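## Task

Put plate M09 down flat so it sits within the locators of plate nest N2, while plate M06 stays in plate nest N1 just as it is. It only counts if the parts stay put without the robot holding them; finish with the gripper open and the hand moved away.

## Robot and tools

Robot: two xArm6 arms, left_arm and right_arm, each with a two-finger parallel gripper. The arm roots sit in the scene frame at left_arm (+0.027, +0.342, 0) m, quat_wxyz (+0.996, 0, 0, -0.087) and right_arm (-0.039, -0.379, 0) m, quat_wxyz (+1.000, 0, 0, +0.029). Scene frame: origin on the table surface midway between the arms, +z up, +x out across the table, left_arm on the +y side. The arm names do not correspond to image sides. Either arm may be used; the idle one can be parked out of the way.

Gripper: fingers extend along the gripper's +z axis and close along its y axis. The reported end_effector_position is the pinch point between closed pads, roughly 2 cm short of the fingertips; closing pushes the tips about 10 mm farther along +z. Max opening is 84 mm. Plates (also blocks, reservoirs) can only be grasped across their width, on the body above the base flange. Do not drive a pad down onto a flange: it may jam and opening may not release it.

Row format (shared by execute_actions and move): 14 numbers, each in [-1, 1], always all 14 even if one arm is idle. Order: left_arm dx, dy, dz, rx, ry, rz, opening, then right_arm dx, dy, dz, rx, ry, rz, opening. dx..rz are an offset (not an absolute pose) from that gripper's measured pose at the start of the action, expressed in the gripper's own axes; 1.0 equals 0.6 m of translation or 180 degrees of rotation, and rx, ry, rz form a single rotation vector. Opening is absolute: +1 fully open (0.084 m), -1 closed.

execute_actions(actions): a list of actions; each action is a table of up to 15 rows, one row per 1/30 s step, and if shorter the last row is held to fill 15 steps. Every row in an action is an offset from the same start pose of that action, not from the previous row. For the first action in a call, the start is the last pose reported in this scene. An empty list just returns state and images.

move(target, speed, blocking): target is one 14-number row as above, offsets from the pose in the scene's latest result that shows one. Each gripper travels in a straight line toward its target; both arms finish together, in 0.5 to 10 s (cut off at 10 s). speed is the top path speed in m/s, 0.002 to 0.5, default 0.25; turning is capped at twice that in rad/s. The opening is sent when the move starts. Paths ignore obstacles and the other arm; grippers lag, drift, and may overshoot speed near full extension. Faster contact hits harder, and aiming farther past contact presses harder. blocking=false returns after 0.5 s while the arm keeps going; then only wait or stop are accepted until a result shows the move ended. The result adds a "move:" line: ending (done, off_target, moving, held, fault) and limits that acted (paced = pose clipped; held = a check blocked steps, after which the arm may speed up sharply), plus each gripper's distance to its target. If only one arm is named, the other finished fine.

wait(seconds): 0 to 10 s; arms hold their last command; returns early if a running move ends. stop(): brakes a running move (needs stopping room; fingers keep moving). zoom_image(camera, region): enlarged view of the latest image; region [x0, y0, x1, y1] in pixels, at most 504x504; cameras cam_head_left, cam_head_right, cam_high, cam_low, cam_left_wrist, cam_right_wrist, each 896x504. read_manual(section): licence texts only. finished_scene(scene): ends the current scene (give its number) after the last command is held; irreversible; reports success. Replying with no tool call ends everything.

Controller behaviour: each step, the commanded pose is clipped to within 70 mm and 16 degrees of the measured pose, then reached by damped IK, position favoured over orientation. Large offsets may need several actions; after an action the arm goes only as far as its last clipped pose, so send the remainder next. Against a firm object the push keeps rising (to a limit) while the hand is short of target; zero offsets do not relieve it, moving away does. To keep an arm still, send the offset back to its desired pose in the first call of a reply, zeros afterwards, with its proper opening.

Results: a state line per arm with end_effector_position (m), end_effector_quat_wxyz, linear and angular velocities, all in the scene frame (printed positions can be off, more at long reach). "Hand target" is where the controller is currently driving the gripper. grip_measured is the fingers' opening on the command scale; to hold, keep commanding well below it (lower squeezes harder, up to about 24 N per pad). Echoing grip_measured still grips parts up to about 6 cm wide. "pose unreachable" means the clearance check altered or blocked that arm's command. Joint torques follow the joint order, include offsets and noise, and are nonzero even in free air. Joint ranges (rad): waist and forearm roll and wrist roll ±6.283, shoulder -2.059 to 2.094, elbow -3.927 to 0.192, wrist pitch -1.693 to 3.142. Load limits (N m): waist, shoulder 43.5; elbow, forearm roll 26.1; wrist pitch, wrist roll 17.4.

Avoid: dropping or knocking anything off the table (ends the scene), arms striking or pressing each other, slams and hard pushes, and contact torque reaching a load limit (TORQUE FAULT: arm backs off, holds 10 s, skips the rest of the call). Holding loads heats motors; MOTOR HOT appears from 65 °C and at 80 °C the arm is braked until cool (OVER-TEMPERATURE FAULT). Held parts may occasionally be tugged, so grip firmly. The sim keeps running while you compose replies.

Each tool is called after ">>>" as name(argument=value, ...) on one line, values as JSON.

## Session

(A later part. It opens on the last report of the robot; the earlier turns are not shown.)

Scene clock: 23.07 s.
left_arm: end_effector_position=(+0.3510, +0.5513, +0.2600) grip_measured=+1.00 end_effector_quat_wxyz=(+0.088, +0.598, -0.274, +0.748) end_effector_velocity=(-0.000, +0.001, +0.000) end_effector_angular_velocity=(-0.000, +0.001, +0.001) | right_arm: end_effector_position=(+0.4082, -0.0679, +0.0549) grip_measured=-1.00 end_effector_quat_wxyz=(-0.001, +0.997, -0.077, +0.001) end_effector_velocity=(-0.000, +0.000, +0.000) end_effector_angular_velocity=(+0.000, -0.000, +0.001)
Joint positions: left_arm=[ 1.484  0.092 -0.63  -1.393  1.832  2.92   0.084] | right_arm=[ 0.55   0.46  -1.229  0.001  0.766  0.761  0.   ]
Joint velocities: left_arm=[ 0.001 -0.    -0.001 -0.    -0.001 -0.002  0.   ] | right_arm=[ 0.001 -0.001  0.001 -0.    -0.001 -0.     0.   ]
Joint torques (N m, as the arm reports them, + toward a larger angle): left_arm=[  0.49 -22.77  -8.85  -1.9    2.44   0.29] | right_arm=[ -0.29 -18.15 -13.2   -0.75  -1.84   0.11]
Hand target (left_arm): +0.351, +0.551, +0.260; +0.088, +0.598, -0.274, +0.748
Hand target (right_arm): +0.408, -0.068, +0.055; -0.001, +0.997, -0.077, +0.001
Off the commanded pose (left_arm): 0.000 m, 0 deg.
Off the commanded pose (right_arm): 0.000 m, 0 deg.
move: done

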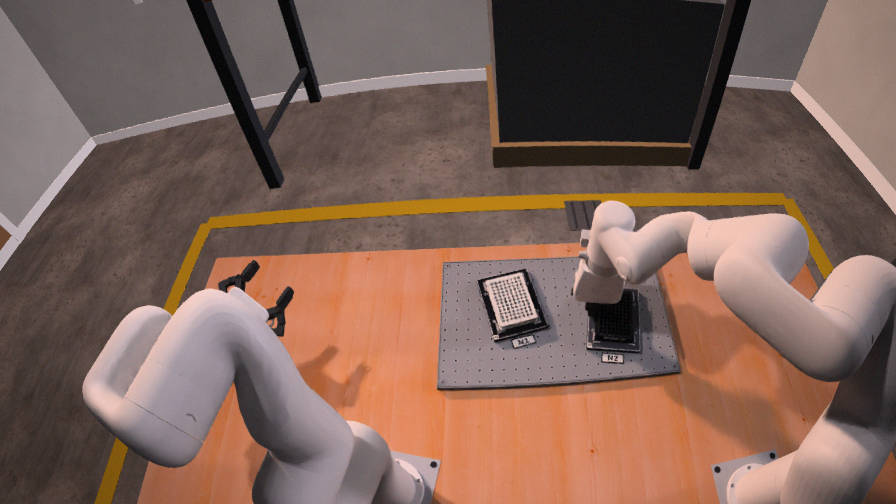

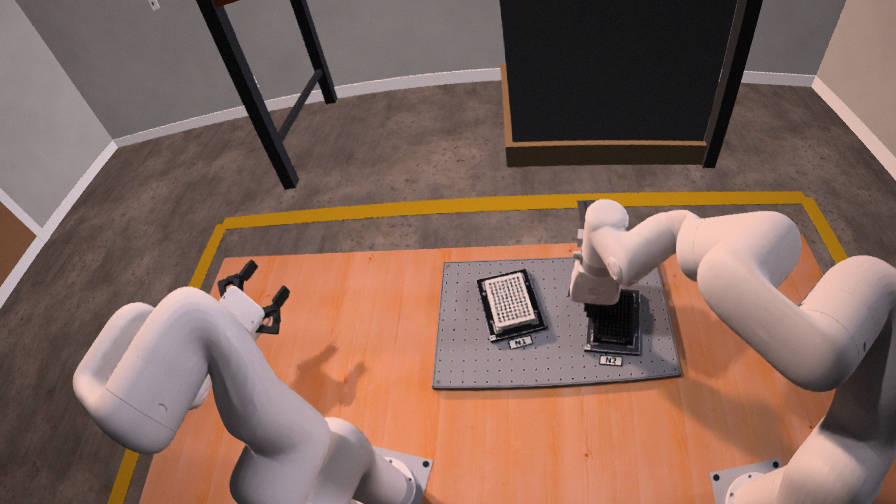

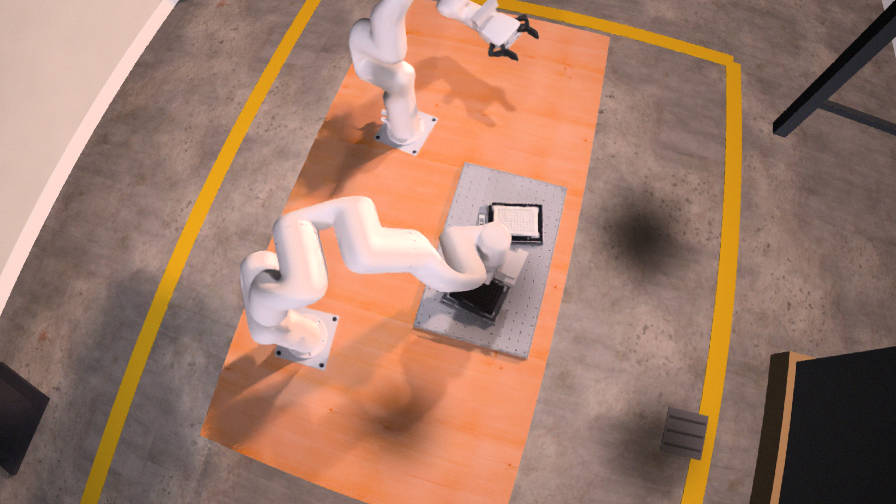

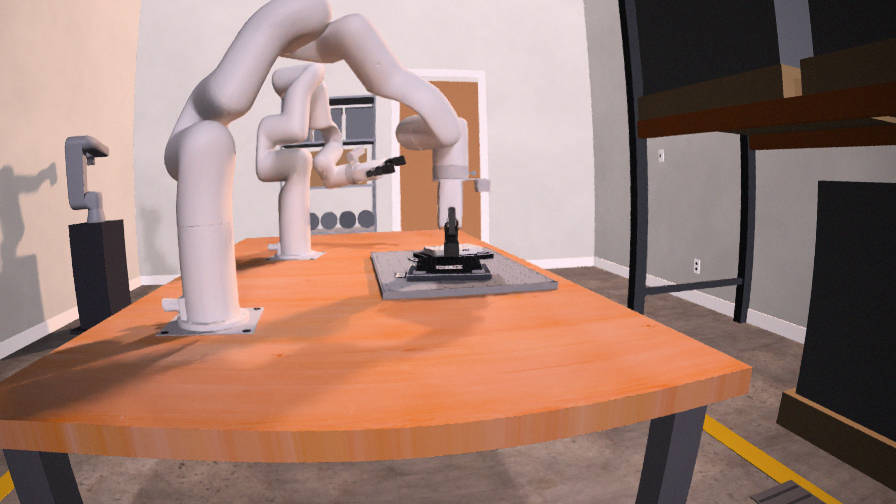

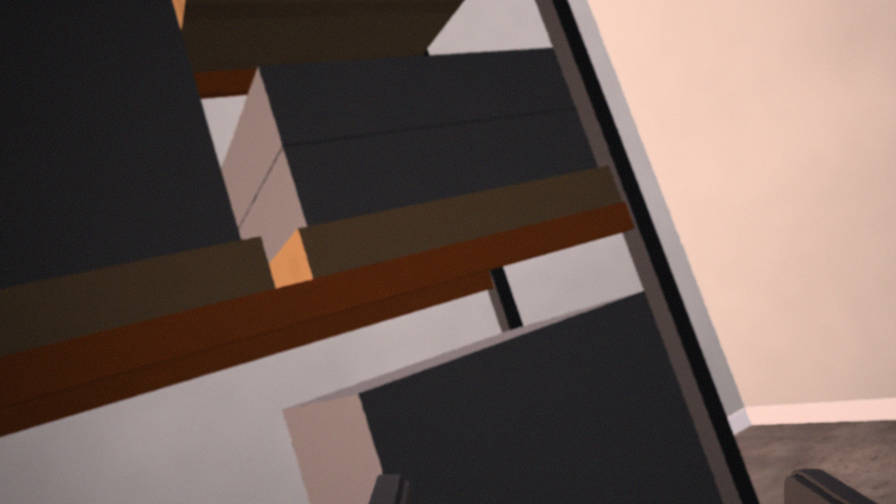

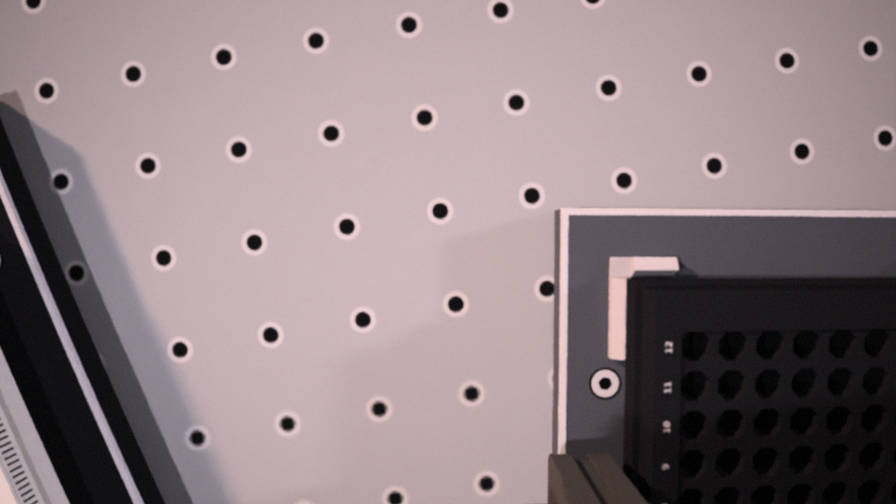

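>>> move(target=[0,0,0,0,0,0,1,0,0.008,0,0,0,0,-1], speed=0.005)

>>> move(target=[0,0,0,0,0,0,1,0,-0.015,0,0,0,0,-1], speed=0.02)

>>> move(target=[0,0,0,0,0,0,1,0.03,0.12,-0.25,0,0,0,-1], speed=0.12)

Scene clock: 30.07 s.
left_arm: end_effector_position=(+0.3510, +0.5513, +0.2600) grip_measured=+1.00 end_effector_quat_wxyz=(+0.088, +0.598, -0.274, +0.748) end_effector_velocity=(+0.000, +0.000, +0.000) end_effector_angular_velocity=(-0.000, -0.001, +0.001) | right_arm: end_effector_position=(+0.4074, -0.0726, +0.0549) grip_measured=-1.00 end_effector_quat_wxyz=(-0.001, +0.997, -0.077, +0.001) end_effector_velocity=(+0.000, -0.000, +0.000) end_effector_angular_velocity=(+0.000, -0.000, -0.000)
Joint positions: left_arm=[ 1.484  0.092 -0.63  -1.393  1.832  2.92   0.084] | right_arm=[ 0.544  0.45  -1.214  0.001  0.761  0.755  0.   ]
Joint velocities: left_arm=[ 0.     0.001 -0.001 -0.001  0.     0.     0.   ] | right_arm=[-0. -0.  0. -0. -0. -0.  0.]
Joint torques (N m, as the arm reports them, + toward a larger angle): left_arm=[  0.58 -23.09  -9.28  -1.85   2.14   0.09] | right_arm=[  0.19 -18.   -13.37  -0.73  -2.05   0.06]
Hand target (left_arm): +0.351, +0.551, +0.260; +0.088, +0.598, -0.274, +0.748
Hand target (right_arm): +0.407, -0.073, +0.055; -0.001, +0.997, -0.077, +0.001
Off the commanded pose (left_arm): 0.000 m, 0 deg.
Off the commanded pose (right_arm): 0.000 m, 0 deg.
move: done

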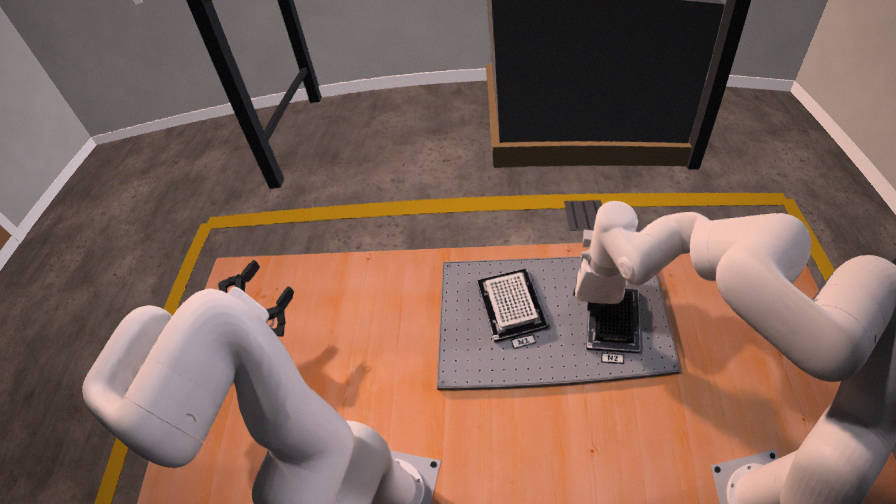

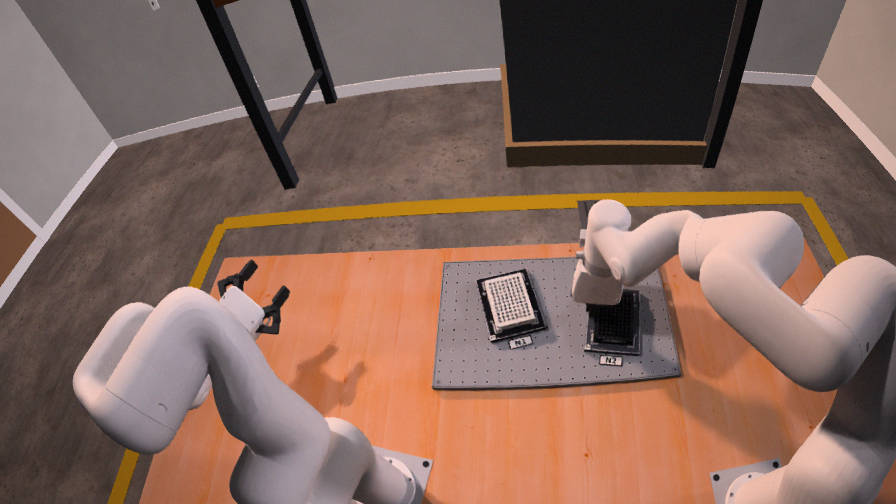

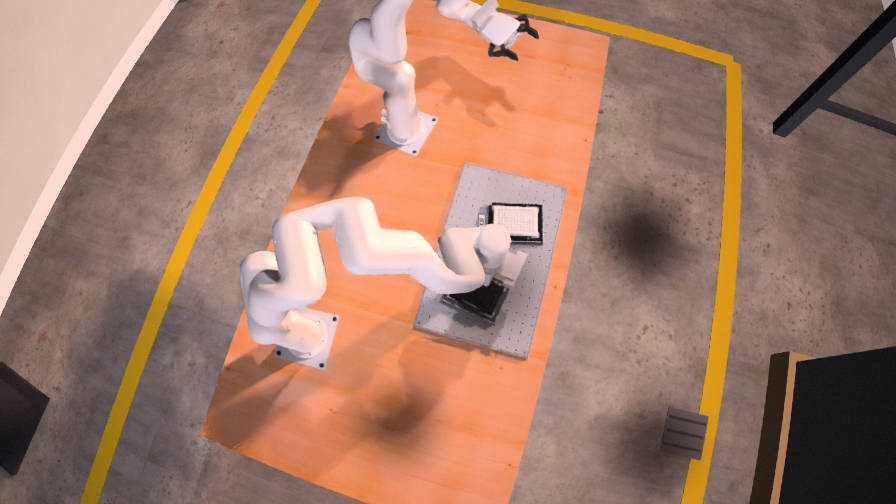

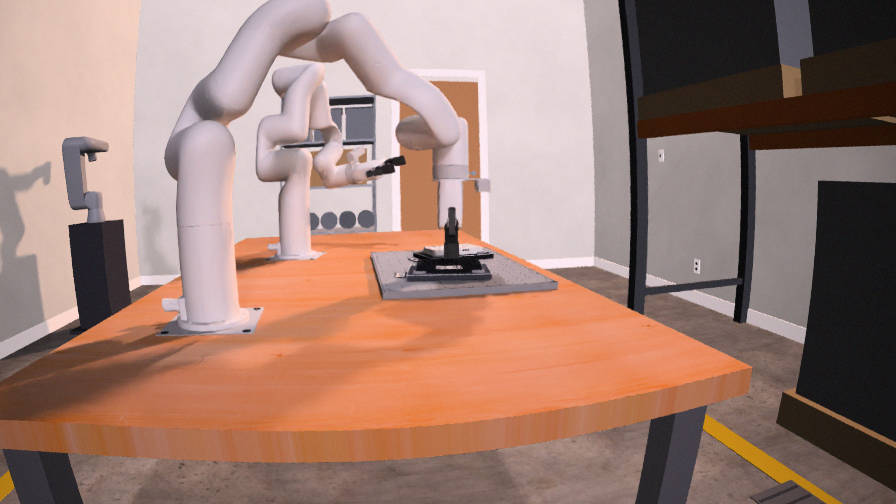

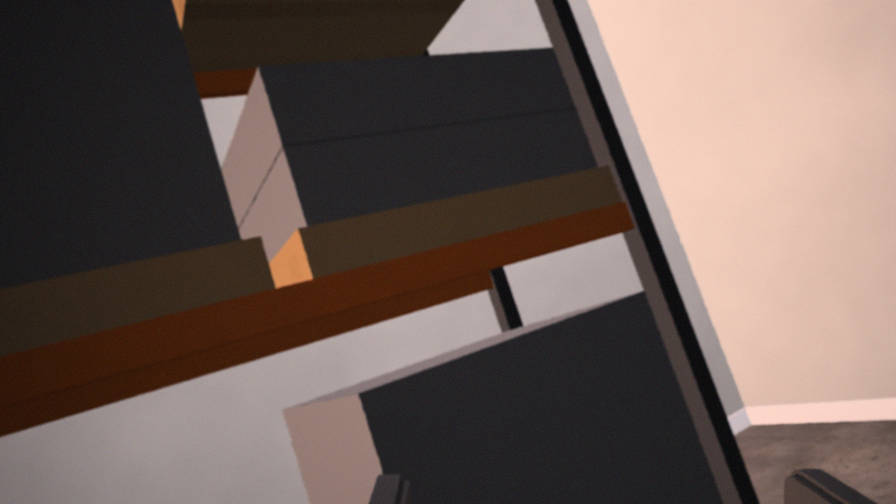

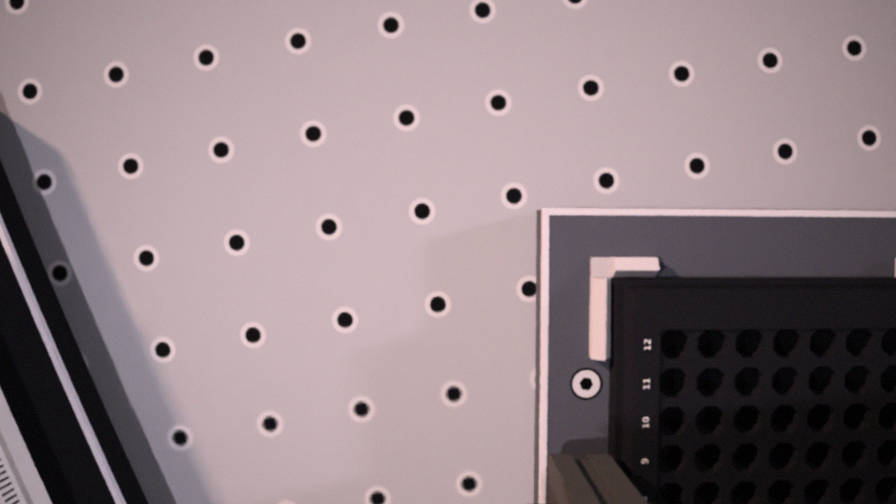

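Scene clock: 30.80 s.
left_arm: end_effector_position=(+0.3510, +0.5513, +0.2600) grip_measured=+1.00 end_effector_quat_wxyz=(+0.088, +0.598, -0.274, +0.748) end_effector_velocity=(+0.000, +0.000, -0.000) end_effector_angular_velocity=(+0.000, +0.001, -0.000) | right_arm: end_effector_position=(+0.4088, -0.0638, +0.0549) grip_measured=-1.00 end_effector_quat_wxyz=(-0.001, +0.997, -0.077, +0.001) end_effector_velocity=(+0.000, -0.000, +0.000) end_effector_angular_velocity=(-0.000, +0.000, -0.000)
Joint positions: left_arm=[ 1.484  0.092 -0.63  -1.393  1.832  2.92   0.084] | right_arm=[ 0.556  0.468 -1.242  0.001  0.771  0.767  0.   ]
Joint velocities: left_arm=[-0.001  0.    -0.001  0.    -0.001 -0.001 -0.   ] | right_arm=[-0.     0.    -0.001  0.     0.001  0.     0.   ]
Joint torques (N m, as the arm reports them, + toward a larger angle): left_arm=[  0.79 -23.56  -8.98  -1.81   2.14   0.15] | right_arm=[ -0.1  -18.13 -13.03  -0.75  -1.91   0.05]
Hand target (left_arm): +0.351, +0.551, +0.260; +0.088, +0.598, -0.274, +0.748
Hand target (right_arm): +0.409, -0.064, +0.055; -0.001, +0.997, -0.077, +0.001
Off the commanded pose (left_arm): 0.000 m, 0 deg.
Off the commanded pose (right_arm): 0.000 m, 0 deg.
move: done

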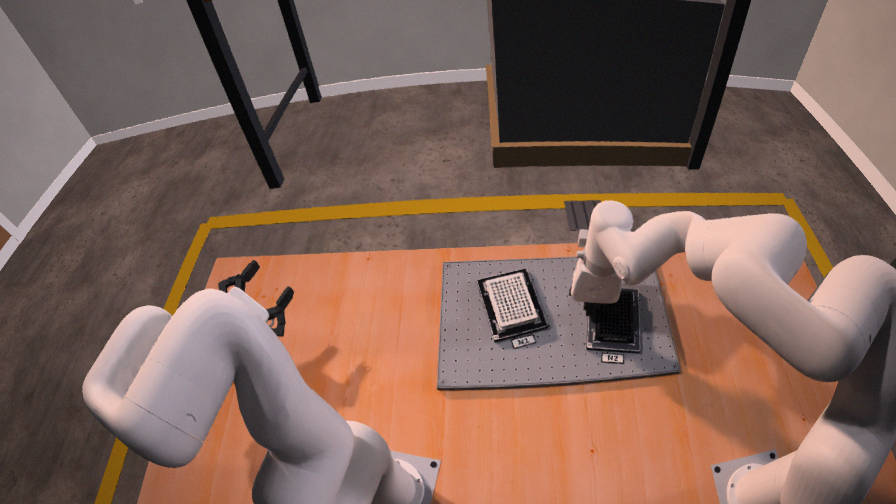

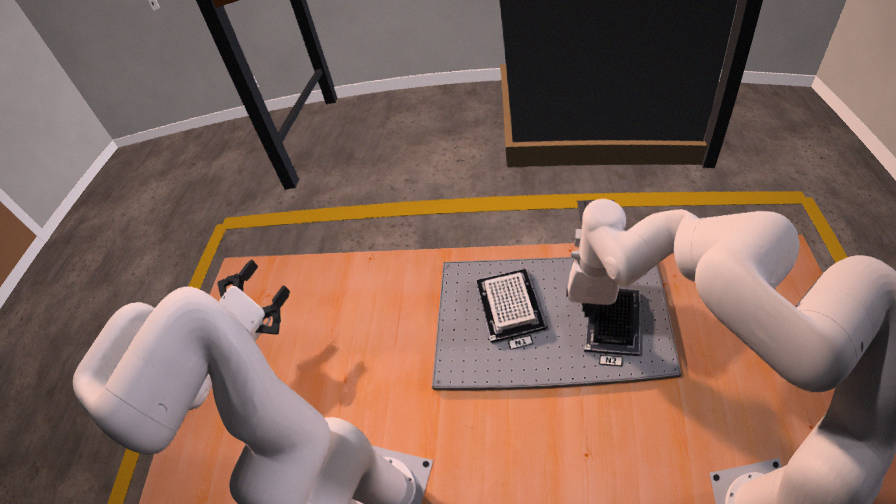

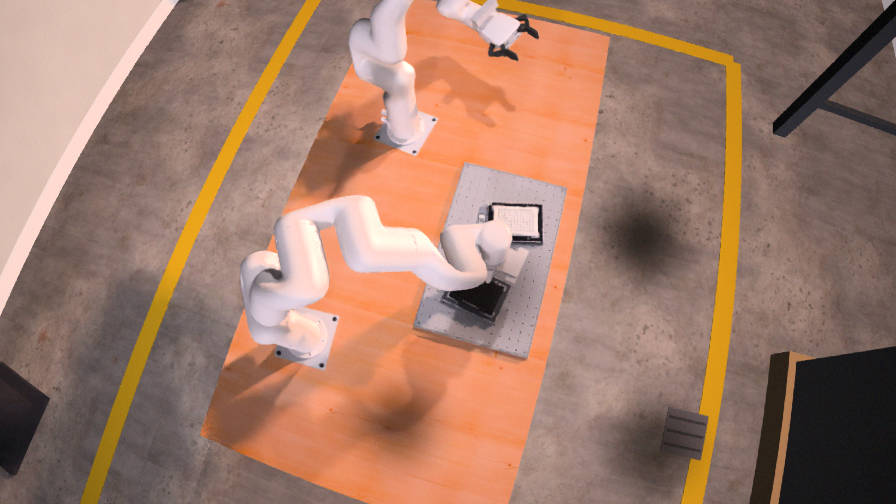

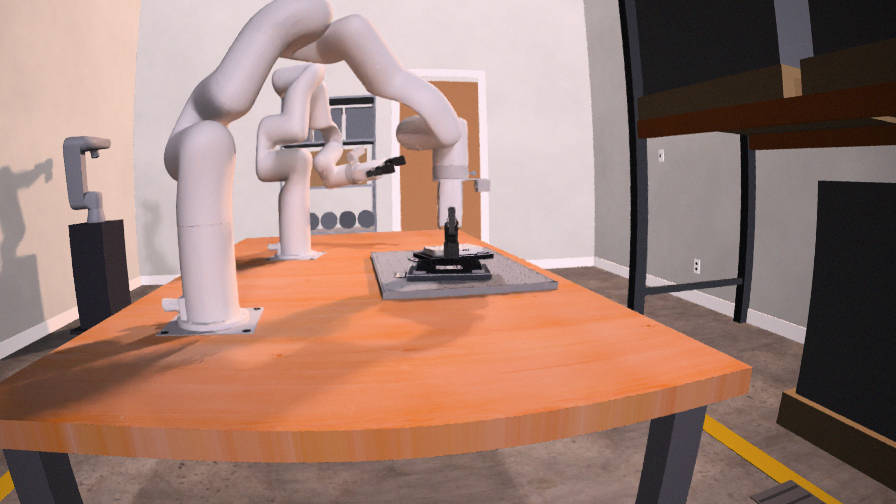

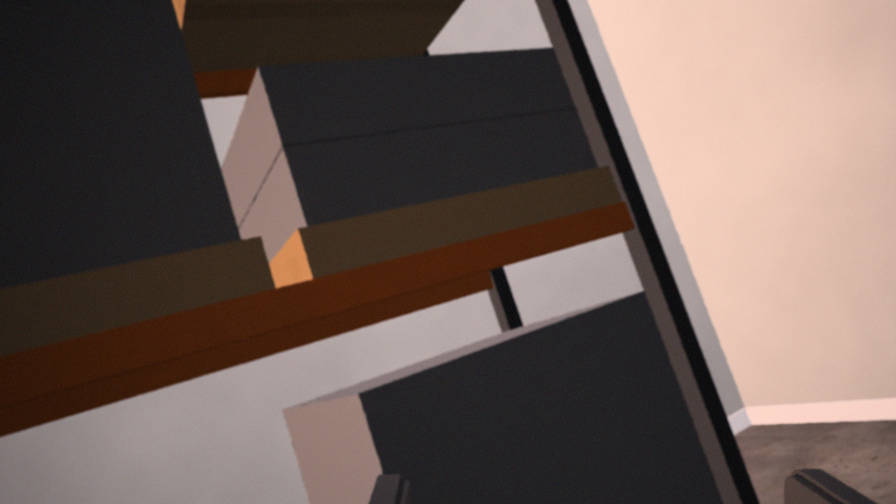

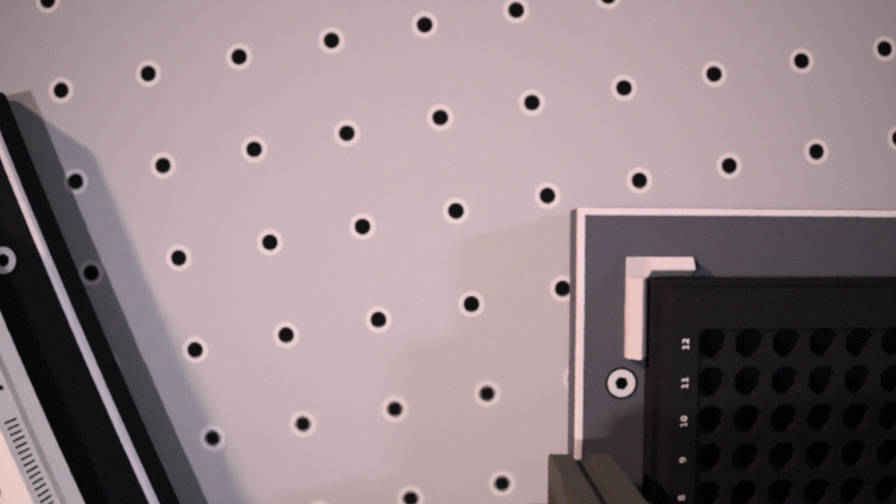

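Scene clock: 32.63 s.
left_arm: end_effector_position=(+0.3510, +0.5513, +0.2600) grip_measured=+1.00 end_effector_quat_wxyz=(+0.088, +0.598, -0.274, +0.748) end_effector_velocity=(+0.000, +0.001, +0.001) end_effector_angular_velocity=(+0.001, -0.001, +0.002) | right_arm: end_effector_position=(+0.4153, -0.1383, +0.2042) grip_measured=-1.00 end_effector_quat_wxyz=(-0.001, +0.997, -0.078, +0.001) end_effector_velocity=(+0.002, +0.001, +0.005) end_effector_angular_velocity=(+0.005, -0.009, +0.001)
Joint positions: left_arm=[ 1.484  0.092 -0.63  -1.393  1.832  2.92   0.084] | right_arm=[ 0.43   0.156 -1.262  0.     1.105  0.642  0.   ]
Joint velocities: left_arm=[ 0.    -0.    -0.001 -0.002 -0.    -0.    -0.   ] | right_arm=[-0.001 -0.005 -0.005  0.    -0.001 -0.002  0.   ]
Joint torques (N m, as the arm reports them, + toward a larger angle): left_arm=[  0.73 -23.15  -8.91  -1.98   2.08   0.19] | right_arm=[ -0.41 -15.77 -15.01  -1.03  -2.     0.04]
Hand target (left_arm): +0.351, +0.551, +0.260; +0.088, +0.598, -0.274, +0.748
Hand target (right_arm): +0.416, -0.138, +0.205; -0.001, +0.997, -0.078, +0.001
Off the commanded pose (left_arm): 0.000 m, 0 deg.
Off the commanded pose (right_arm): 0.001 m, 0 deg.
move: done

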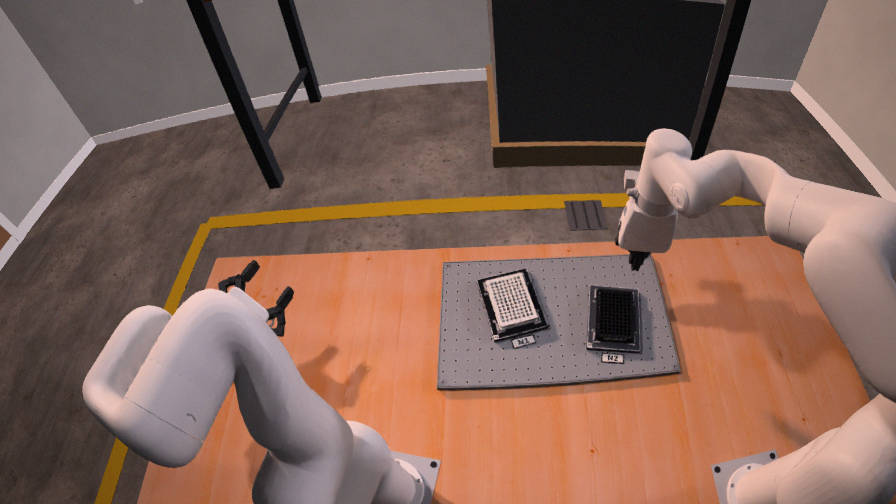

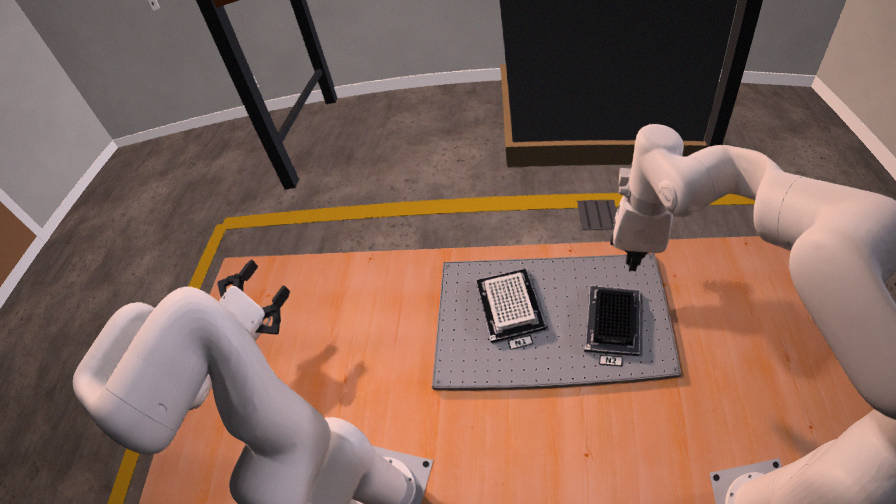

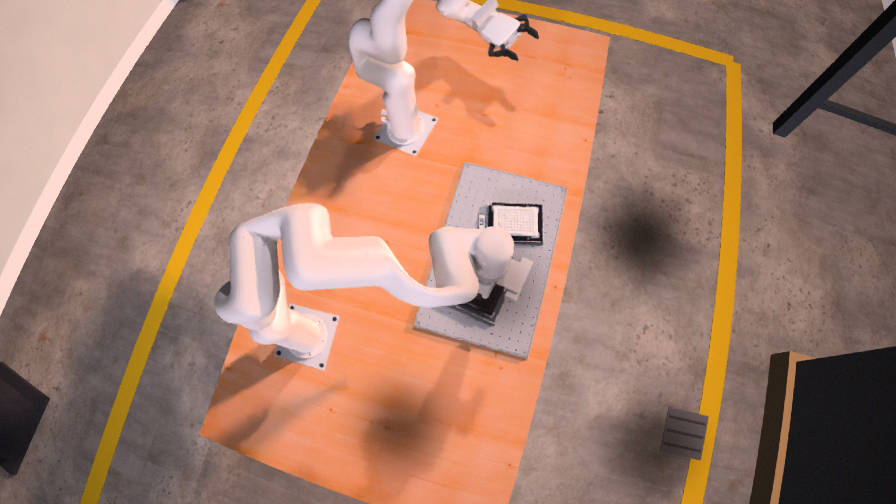

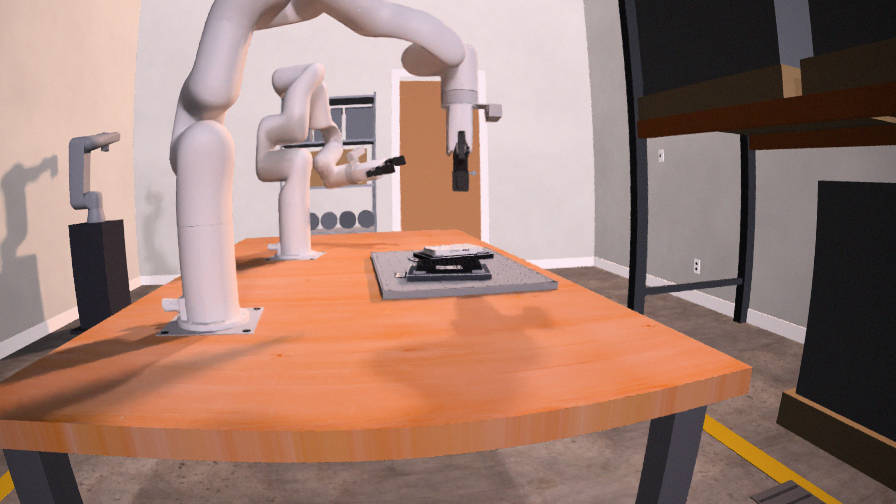

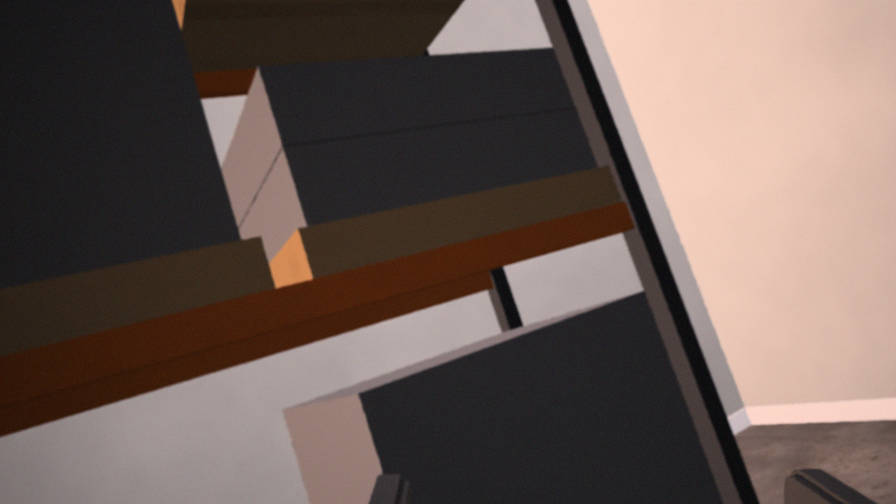

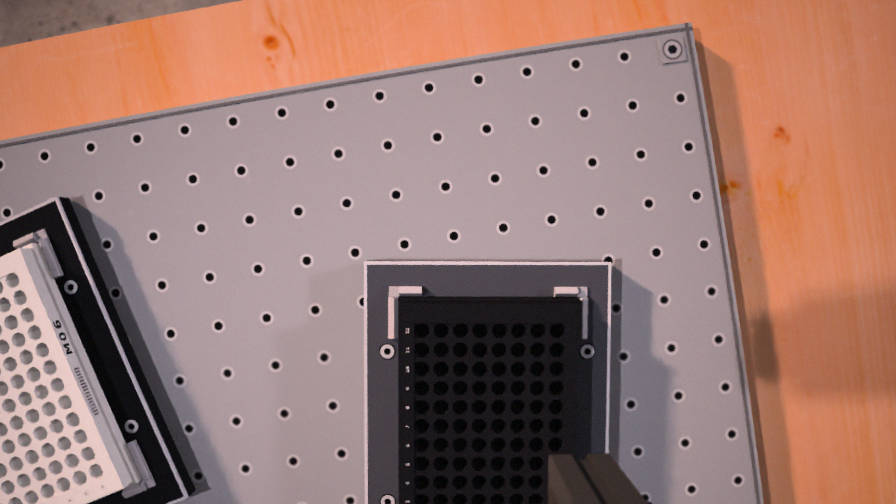

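Check the near end.

>>> move(target=[0,0,0,0,0,0,1,-0.12,0.03,0,0,0,0,-1])

>>> zoom_image(camera="cam_right_wrist", region=[250,60,650,480])

>>> zoom_image(camera="cam_low", region=[390,235,510,295])

Scene clock: 36.60 s.
left_arm: end_effector_position=(+0.3510, +0.5513, +0.2600) grip_measured=+1.00 end_effector_quat_wxyz=(+0.088, +0.598, -0.274, +0.748) end_effector_velocity=(+0.000, +0.001, -0.000) end_effector_angular_velocity=(-0.000, +0.000, +0.002) | right_arm: end_effector_position=(+0.3416, -0.1450, +0.2041) grip_measured=-1.00 end_effector_quat_wxyz=(-0.001, +0.997, -0.078, +0.000) end_effector_velocity=(-0.001, -0.000, -0.000) end_effector_angular_velocity=(-0.001, +0.001, -0.001)
Joint positions: left_arm=[ 1.484  0.092 -0.63  -1.393  1.832  2.92   0.084] | right_arm=[ 0.494 -0.069 -0.993  0.001  1.061  0.706  0.   ]
Joint velocities: left_arm=[ 0.001  0.001 -0.    -0.001 -0.001 -0.    -0.   ] | right_arm=[ 0.001 -0.002  0.003 -0.    -0.     0.001  0.   ]
Joint torques (N m, as the arm reports them, + toward a larger angle): left_arm=[  0.59 -22.87  -9.04  -1.75   1.93   0.34] | right_arm=[  0.01 -12.49 -14.84  -1.03  -1.93   0.09]
Hand target (left_arm): +0.351, +0.551, +0.260; +0.088, +0.598, -0.274, +0.748
Hand target (right_arm): +0.341, -0.145, +0.204; -0.001, +0.997, -0.078, +0.000
Off the commanded pose (left_arm): 0.000 m, 0 deg.
Off the commanded pose (right_arm): 0.000 m, 0 deg.
move: done

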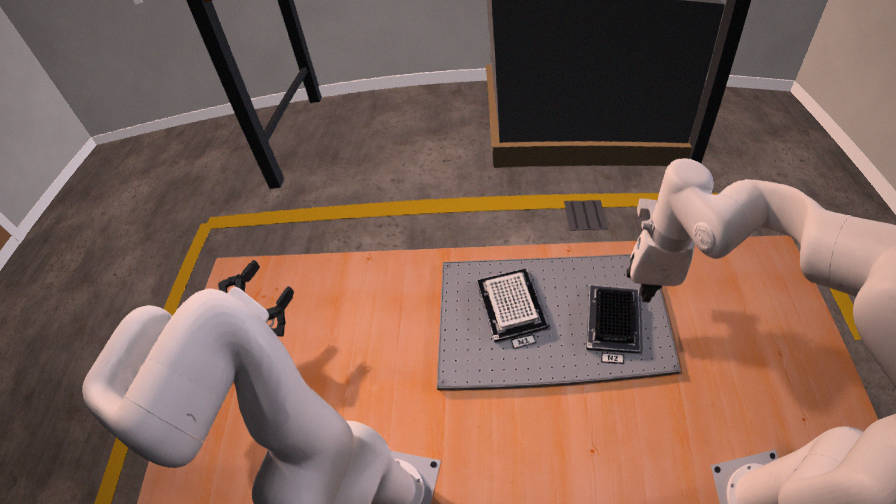

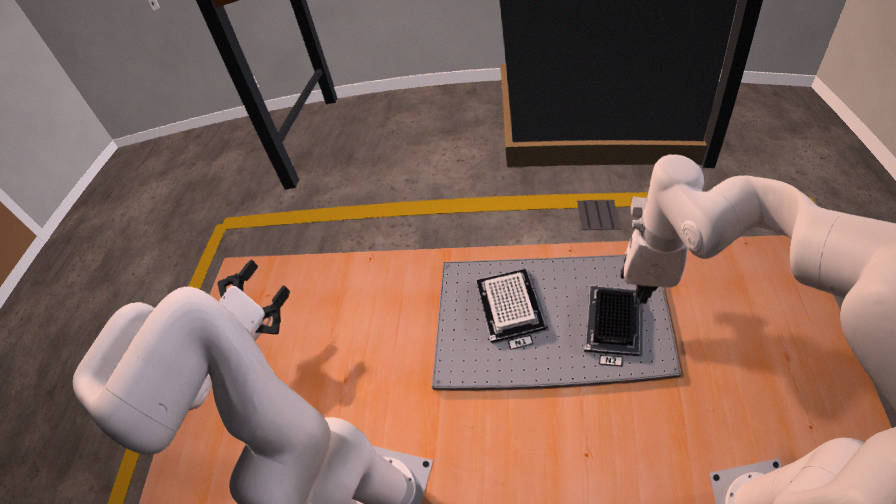

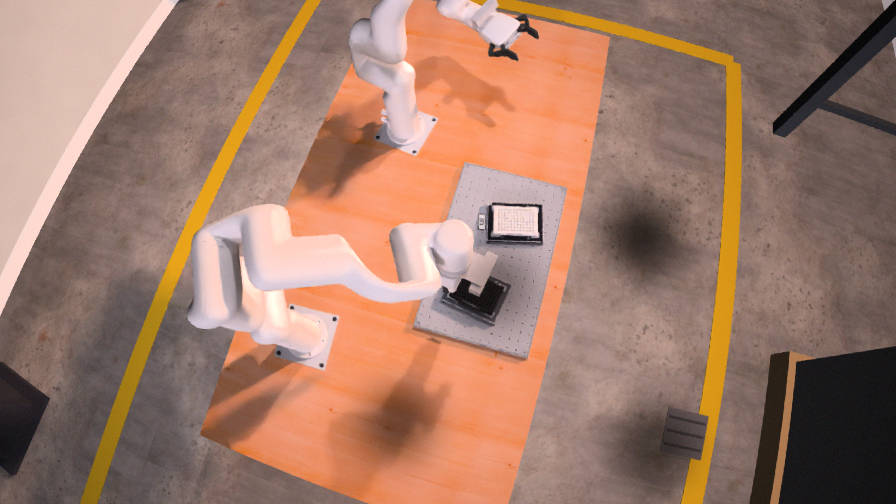

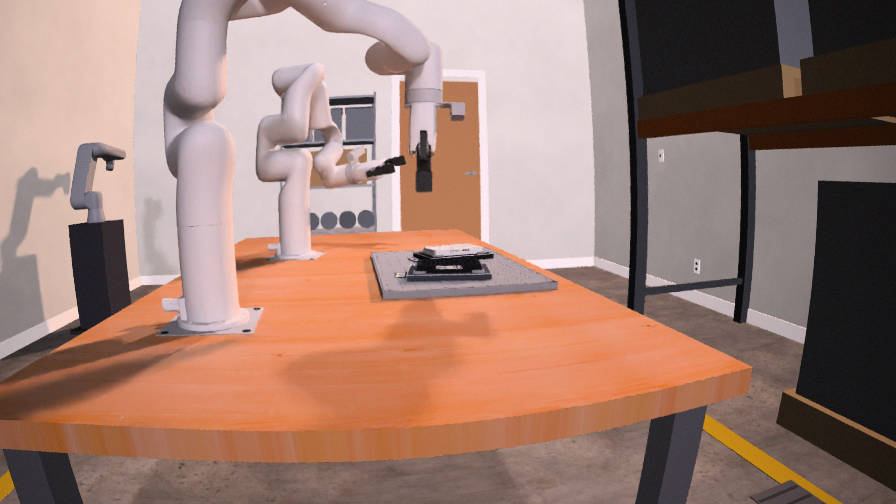

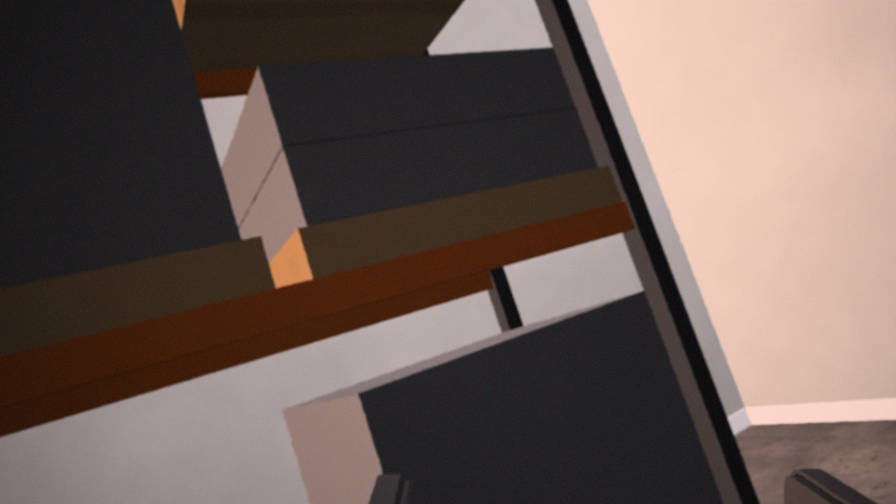

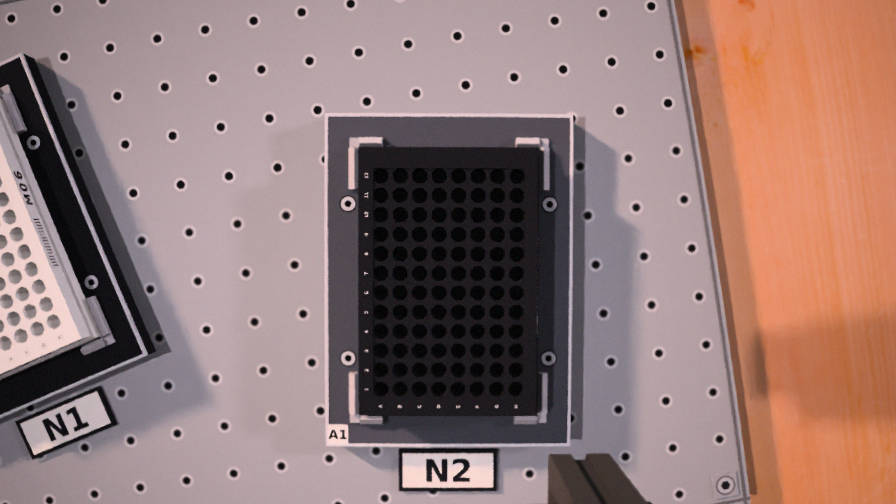

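Region (250, 60, 650, 480) of cam_right_wrist's 896x504 image, scaled by 1.200, with more detail than that image has; it fills the left 480 columns of this view, and the rest is white.

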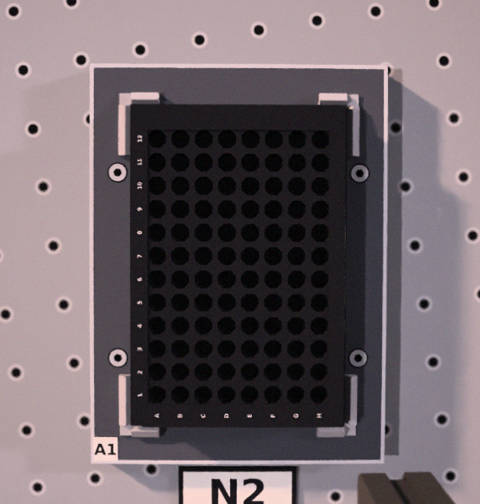

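Region (390, 235, 510, 295) of cam_low's 896x504 image, scaled by 4.200, with more detail than that image has.

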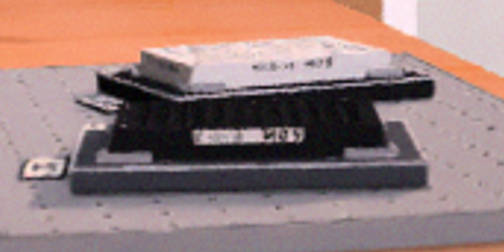

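>>> finished_scene(scene=2)

The scene is finished: the task was done.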